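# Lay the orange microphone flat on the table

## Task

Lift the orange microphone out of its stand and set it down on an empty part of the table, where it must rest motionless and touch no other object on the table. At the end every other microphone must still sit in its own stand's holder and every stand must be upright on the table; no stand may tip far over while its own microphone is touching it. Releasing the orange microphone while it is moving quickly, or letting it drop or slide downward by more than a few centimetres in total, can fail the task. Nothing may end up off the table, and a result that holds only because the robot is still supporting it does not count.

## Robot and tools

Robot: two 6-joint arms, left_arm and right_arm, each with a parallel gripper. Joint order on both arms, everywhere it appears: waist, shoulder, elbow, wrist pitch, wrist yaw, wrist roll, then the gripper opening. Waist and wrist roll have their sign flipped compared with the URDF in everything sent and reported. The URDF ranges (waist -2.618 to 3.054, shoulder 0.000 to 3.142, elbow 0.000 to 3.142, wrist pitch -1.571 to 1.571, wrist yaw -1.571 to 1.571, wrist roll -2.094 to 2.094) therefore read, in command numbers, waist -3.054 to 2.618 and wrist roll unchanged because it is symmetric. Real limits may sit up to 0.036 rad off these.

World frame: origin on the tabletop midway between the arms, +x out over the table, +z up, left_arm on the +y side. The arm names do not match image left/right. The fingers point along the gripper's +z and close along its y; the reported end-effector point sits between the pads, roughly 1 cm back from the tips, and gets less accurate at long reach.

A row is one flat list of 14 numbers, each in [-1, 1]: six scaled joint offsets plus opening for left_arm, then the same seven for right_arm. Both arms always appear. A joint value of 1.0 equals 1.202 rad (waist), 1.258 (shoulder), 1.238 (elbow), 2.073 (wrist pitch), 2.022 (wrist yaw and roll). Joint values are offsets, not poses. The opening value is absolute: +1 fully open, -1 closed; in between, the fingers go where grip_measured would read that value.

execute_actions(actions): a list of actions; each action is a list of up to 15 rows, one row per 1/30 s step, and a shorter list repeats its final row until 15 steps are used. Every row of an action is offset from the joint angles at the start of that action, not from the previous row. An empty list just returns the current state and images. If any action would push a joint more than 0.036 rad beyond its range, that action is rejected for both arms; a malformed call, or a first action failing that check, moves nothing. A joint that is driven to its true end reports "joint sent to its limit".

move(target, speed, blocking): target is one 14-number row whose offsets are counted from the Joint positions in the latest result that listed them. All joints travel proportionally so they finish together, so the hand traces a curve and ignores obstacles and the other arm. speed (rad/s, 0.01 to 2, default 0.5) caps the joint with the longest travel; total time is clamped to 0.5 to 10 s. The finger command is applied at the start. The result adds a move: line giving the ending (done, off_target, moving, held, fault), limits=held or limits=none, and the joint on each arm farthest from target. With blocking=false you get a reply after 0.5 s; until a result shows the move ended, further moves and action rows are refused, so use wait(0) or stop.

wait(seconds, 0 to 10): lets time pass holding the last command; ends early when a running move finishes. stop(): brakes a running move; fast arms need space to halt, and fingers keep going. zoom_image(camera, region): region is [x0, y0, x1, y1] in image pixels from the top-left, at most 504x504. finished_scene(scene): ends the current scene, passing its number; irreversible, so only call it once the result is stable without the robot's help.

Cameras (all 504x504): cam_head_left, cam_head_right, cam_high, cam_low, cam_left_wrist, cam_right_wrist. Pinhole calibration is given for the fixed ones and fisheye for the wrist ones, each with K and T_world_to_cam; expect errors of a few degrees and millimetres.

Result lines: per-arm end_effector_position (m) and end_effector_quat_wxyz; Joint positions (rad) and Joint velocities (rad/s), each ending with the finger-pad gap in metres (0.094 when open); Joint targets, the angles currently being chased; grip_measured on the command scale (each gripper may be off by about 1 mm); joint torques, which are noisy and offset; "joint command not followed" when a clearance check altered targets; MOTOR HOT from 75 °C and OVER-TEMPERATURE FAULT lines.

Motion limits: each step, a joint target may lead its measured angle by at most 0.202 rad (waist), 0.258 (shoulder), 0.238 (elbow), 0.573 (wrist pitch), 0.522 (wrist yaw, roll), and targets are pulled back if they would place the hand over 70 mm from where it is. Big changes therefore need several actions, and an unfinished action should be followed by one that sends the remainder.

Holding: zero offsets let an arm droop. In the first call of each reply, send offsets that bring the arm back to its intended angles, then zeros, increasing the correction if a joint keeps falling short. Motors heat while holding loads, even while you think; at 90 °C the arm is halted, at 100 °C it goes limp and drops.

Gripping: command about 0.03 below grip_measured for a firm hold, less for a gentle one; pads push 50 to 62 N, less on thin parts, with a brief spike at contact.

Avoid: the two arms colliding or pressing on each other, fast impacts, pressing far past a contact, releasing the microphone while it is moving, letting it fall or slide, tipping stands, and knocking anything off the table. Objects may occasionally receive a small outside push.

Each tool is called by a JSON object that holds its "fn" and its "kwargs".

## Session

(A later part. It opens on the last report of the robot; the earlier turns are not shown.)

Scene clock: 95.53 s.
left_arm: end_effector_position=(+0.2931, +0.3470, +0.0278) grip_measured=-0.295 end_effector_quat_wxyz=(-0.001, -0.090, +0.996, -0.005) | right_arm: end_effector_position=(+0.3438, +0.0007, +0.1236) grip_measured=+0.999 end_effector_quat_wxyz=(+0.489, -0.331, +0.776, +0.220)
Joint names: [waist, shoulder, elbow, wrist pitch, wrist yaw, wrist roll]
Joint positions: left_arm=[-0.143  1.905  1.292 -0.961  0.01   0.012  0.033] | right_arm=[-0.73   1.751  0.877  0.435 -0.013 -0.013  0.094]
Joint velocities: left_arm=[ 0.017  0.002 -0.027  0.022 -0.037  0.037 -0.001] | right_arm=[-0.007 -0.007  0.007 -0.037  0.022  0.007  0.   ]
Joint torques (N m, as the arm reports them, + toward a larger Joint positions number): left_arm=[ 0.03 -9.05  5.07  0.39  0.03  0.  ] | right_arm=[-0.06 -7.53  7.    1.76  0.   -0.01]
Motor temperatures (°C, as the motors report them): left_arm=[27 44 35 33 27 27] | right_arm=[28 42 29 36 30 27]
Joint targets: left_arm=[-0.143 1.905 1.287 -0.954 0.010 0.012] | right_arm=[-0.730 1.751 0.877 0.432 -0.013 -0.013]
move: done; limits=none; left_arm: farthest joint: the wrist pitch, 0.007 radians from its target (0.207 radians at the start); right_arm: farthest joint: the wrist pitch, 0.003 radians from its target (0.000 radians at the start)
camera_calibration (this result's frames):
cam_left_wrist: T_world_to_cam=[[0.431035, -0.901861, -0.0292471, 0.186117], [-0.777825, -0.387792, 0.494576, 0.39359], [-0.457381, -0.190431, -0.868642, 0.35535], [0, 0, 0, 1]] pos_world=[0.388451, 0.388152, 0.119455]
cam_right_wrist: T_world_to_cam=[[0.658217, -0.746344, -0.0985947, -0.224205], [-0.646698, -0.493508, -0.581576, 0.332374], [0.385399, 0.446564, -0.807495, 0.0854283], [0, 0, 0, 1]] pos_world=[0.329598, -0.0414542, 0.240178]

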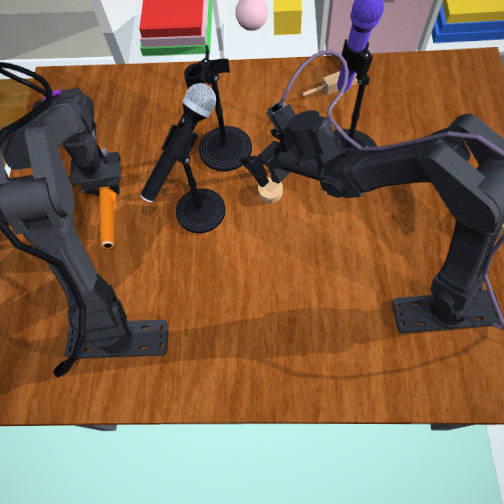

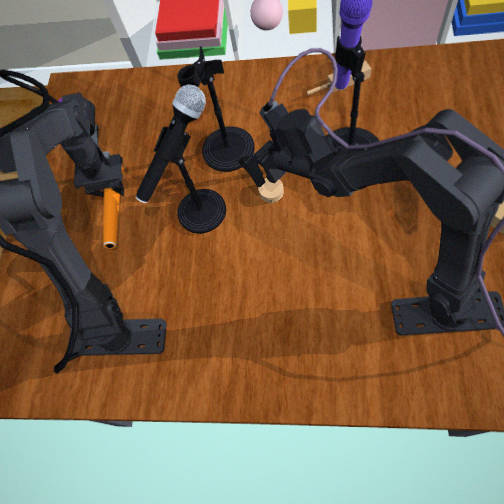

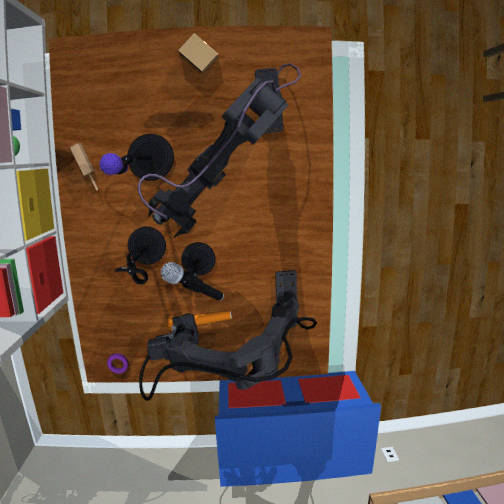

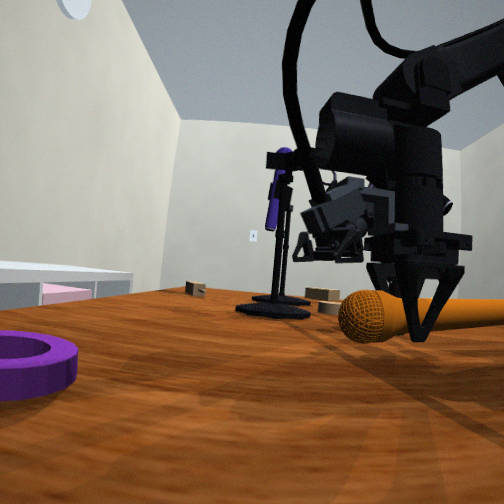

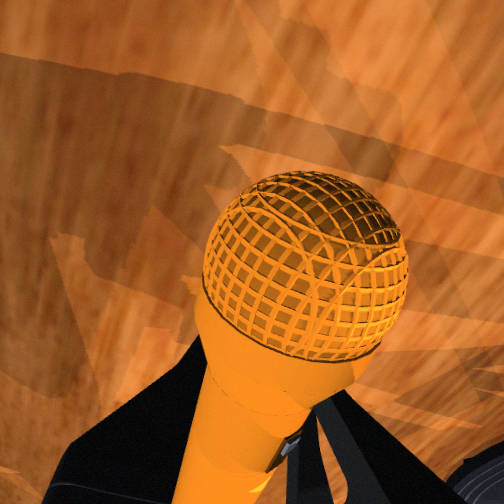

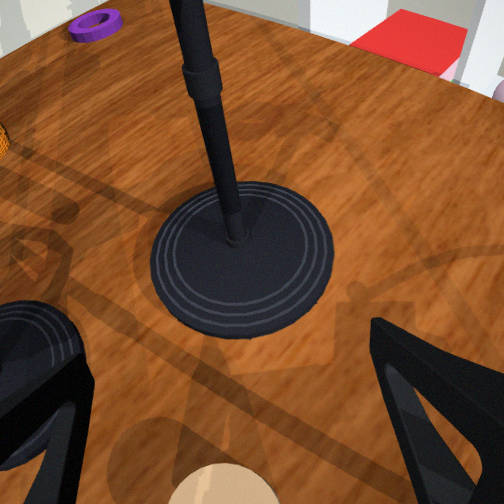

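{"fn": "move", "kwargs": {"target": [0,0,0,0,0,0,0.3,0,0,0,0,0,0,1]}}

{"fn": "move", "kwargs": {"target": [0,0,0.25,-0.15,0,0,0.3,0,0,0,0,0,0,1]}}

{"fn": "finished_scene", "kwargs": {"scene": 1}}

Scene clock: 98.50 s.
left_arm: end_effector_position=(+0.2932, +0.3470, +0.0278) grip_measured=+0.297 end_effector_quat_wxyz=(-0.001, -0.090, +0.996, -0.005) | right_arm: end_effector_position=(+0.3440, +0.0009, +0.1243) grip_measured=+0.999 end_effector_quat_wxyz=(+0.491, -0.331, +0.776, +0.220)
Joint names: [waist, shoulder, elbow, wrist pitch, wrist yaw, wrist roll]
Joint positions: left_arm=[-0.143  1.905  1.292 -0.96   0.01   0.012  0.061] | right_arm=[-0.73   1.751  0.877  0.438 -0.013 -0.013  0.094]
Joint velocities: left_arm=[ 0.032 -0.002 -0.017 -0.022  0.022 -0.051  0.   ] | right_arm=[-0.012 -0.002 -0.002 -0.007  0.051  0.022 -0.   ]
Joint torques (N m, as the arm reports them, + toward a larger Joint positions number): left_arm=[ 0.02 -9.05  5.43  0.32  0.03  0.  ] | right_arm=[-0.06 -7.55  7.01  1.76 -0.01 -0.01]
Motor temperatures (°C, as the motors report them): left_arm=[27 43 35 33 27 27] | right_arm=[28 41 30 37 30 27]
Joint targets: left_arm=[-0.143 1.905 1.292 -0.961 0.010 0.012] | right_arm=[-0.730 1.751 0.877 0.435 -0.013 -0.013]
move: done; limits=none; left_arm: farthest joint: the wrist pitch, 0.001 radians from its target (0.001 radians at the start); right_arm: farthest joint: the wrist pitch, 0.003 radians from its target (0.000 radians at the start)
camera_calibration (this result's frames):
cam_left_wrist: T_world_to_cam=[[0.431046, -0.901859, -0.0291423, 0.186084], [-0.778011, -0.387824, 0.494259, 0.393743], [-0.457054, -0.190375, -0.868826, 0.355286], [0, 0, 0, 1]] pos_world=[0.38851, 0.388162, 0.119493]
cam_right_wrist: T_world_to_cam=[[0.658424, -0.746126, -0.0988601, -0.224148], [-0.645472, -0.49222, -0.584025, 0.332914], [0.387095, 0.448348, -0.805693, 0.0849846], [0, 0, 0, 1]] pos_world=[0.329574, -0.0414789, 0.240742]

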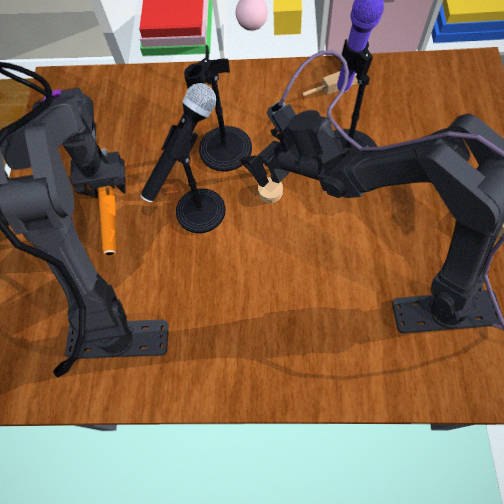

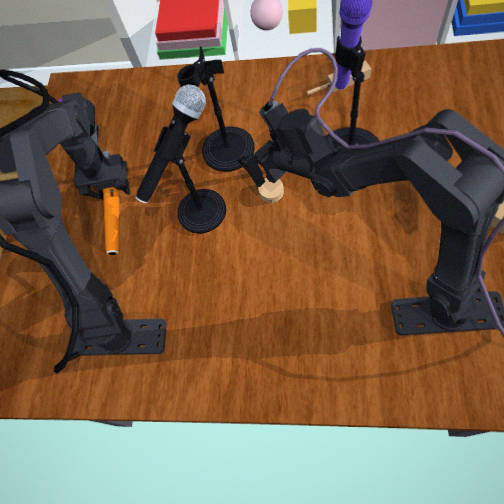

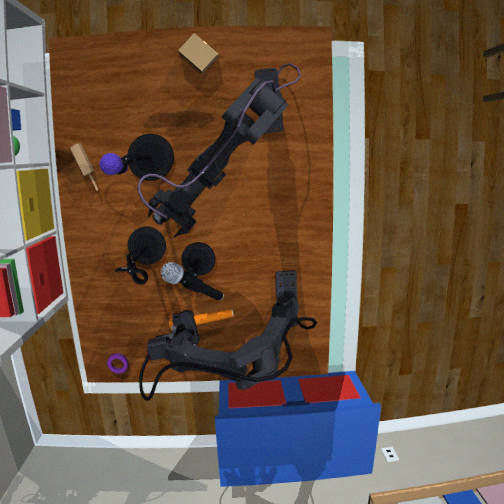

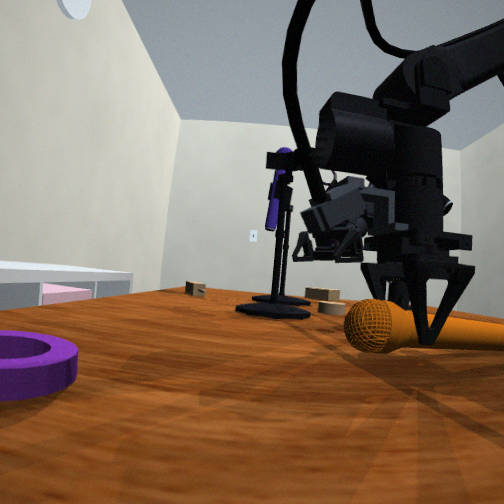

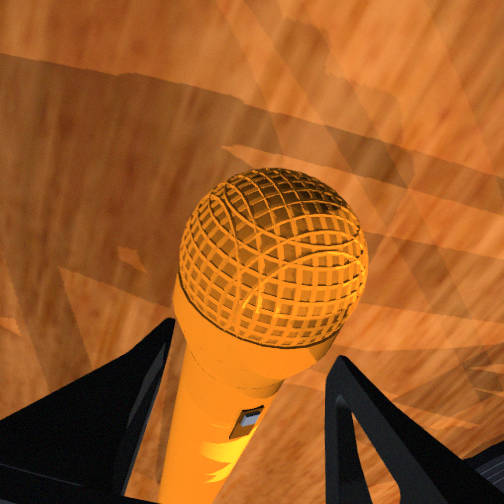

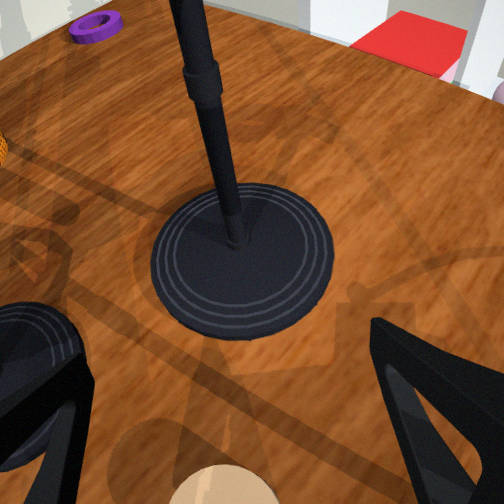

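Scene clock: 99.90 s.
left_arm: end_effector_position=(+0.3063, +0.3492, +0.0985) grip_measured=+0.297 end_effector_quat_wxyz=(-0.007, -0.090, +0.996, -0.006) | right_arm: end_effector_position=(+0.3442, +0.0011, +0.1249) grip_measured=+0.999 end_effector_quat_wxyz=(+0.492, -0.330, +0.775, +0.221)
Joint names: [waist, shoulder, elbow, wrist pitch, wrist yaw, wrist roll]
Joint positions: left_arm=[-0.143  1.905  1.581 -1.262  0.01   0.012  0.061] | right_arm=[-0.73   1.751  0.877  0.441 -0.013 -0.013  0.094]
Joint velocities: left_arm=[-0.002  0.007 -0.007  0.007 -0.007  0.037 -0.001] | right_arm=[-0.002 -0.002  0.002 -0.007 -0.095  0.051 -0.001]
Joint torques (N m, as the arm reports them, + toward a larger Joint positions number): left_arm=[ 0.03 -9.37  7.49  0.2   0.03  0.  ] | right_arm=[-0.06 -7.54  7.01  1.76  0.   -0.01]
Motor temperatures (°C, as the motors report them): left_arm=[27 43 35 32 27 27] | right_arm=[28 41 30 37 30 27]
Joint targets: left_arm=[-0.143 1.905 1.601 -1.271 0.010 0.012] | right_arm=[-0.730 1.751 0.877 0.438 -0.013 -0.013]
move: off_target (left_arm); limits=none; left_arm: farthest joint: the elbow, 0.021 radians from its target (0.310 radians at the start); right_arm: farthest joint: the wrist pitch, 0.003 radians from its target (0.000 radians at the start)
camera_calibration (this result's frames):
cam_left_wrist: T_world_to_cam=[[0.430663, -0.901924, -0.0326008, 0.184971], [-0.771811, -0.386777, 0.50469, 0.366548], [-0.467801, -0.192189, -0.862685, 0.426475], [0, 0, 0, 1]] pos_world=[0.402751, 0.390566, 0.188951]
cam_right_wrist: T_world_to_cam=[[0.658607, -0.745934, -0.0990916, -0.224098], [-0.644395, -0.491088, -0.586163, 0.333384], [0.388577, 0.449905, -0.80411, 0.084595], [0, 0, 0, 1]] pos_world=[0.329552, -0.0415015, 0.241235]

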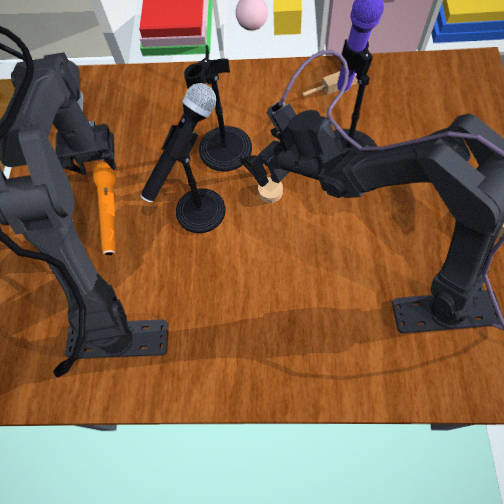

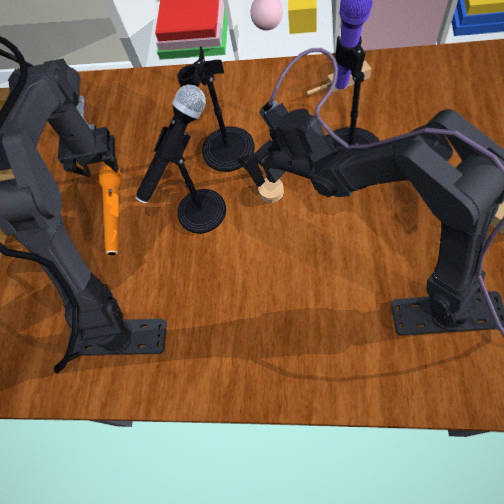

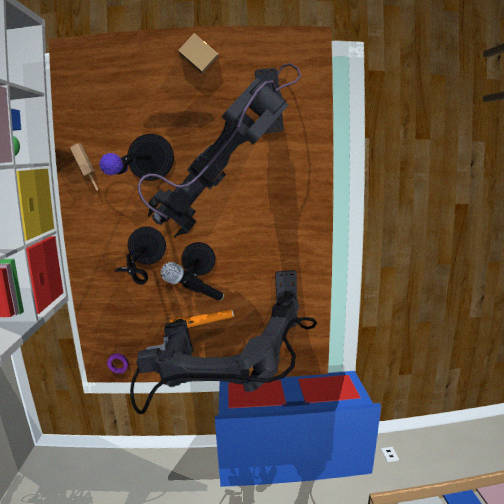

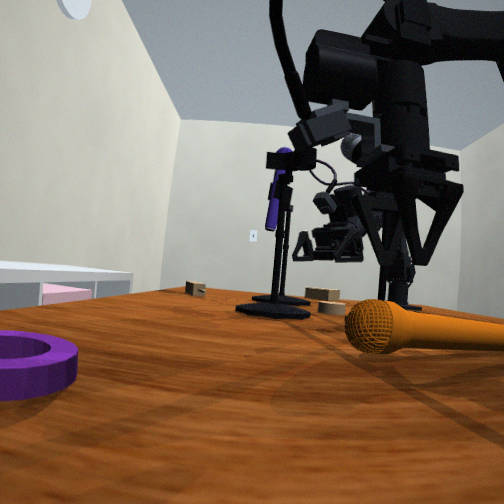

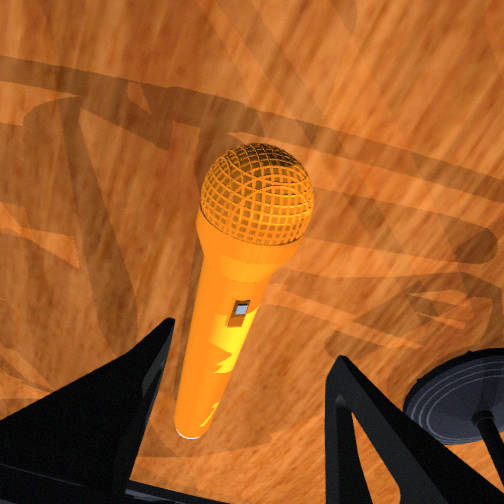

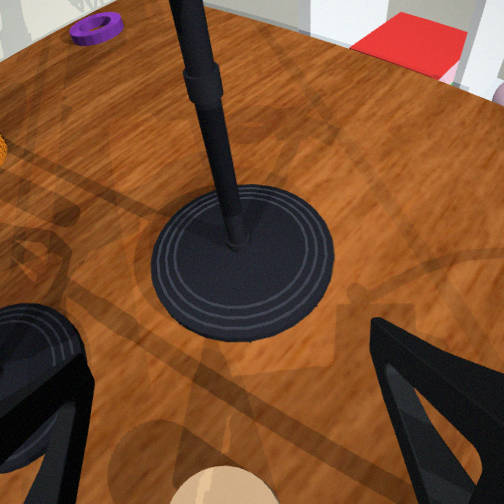

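The scene is finished: the task was done.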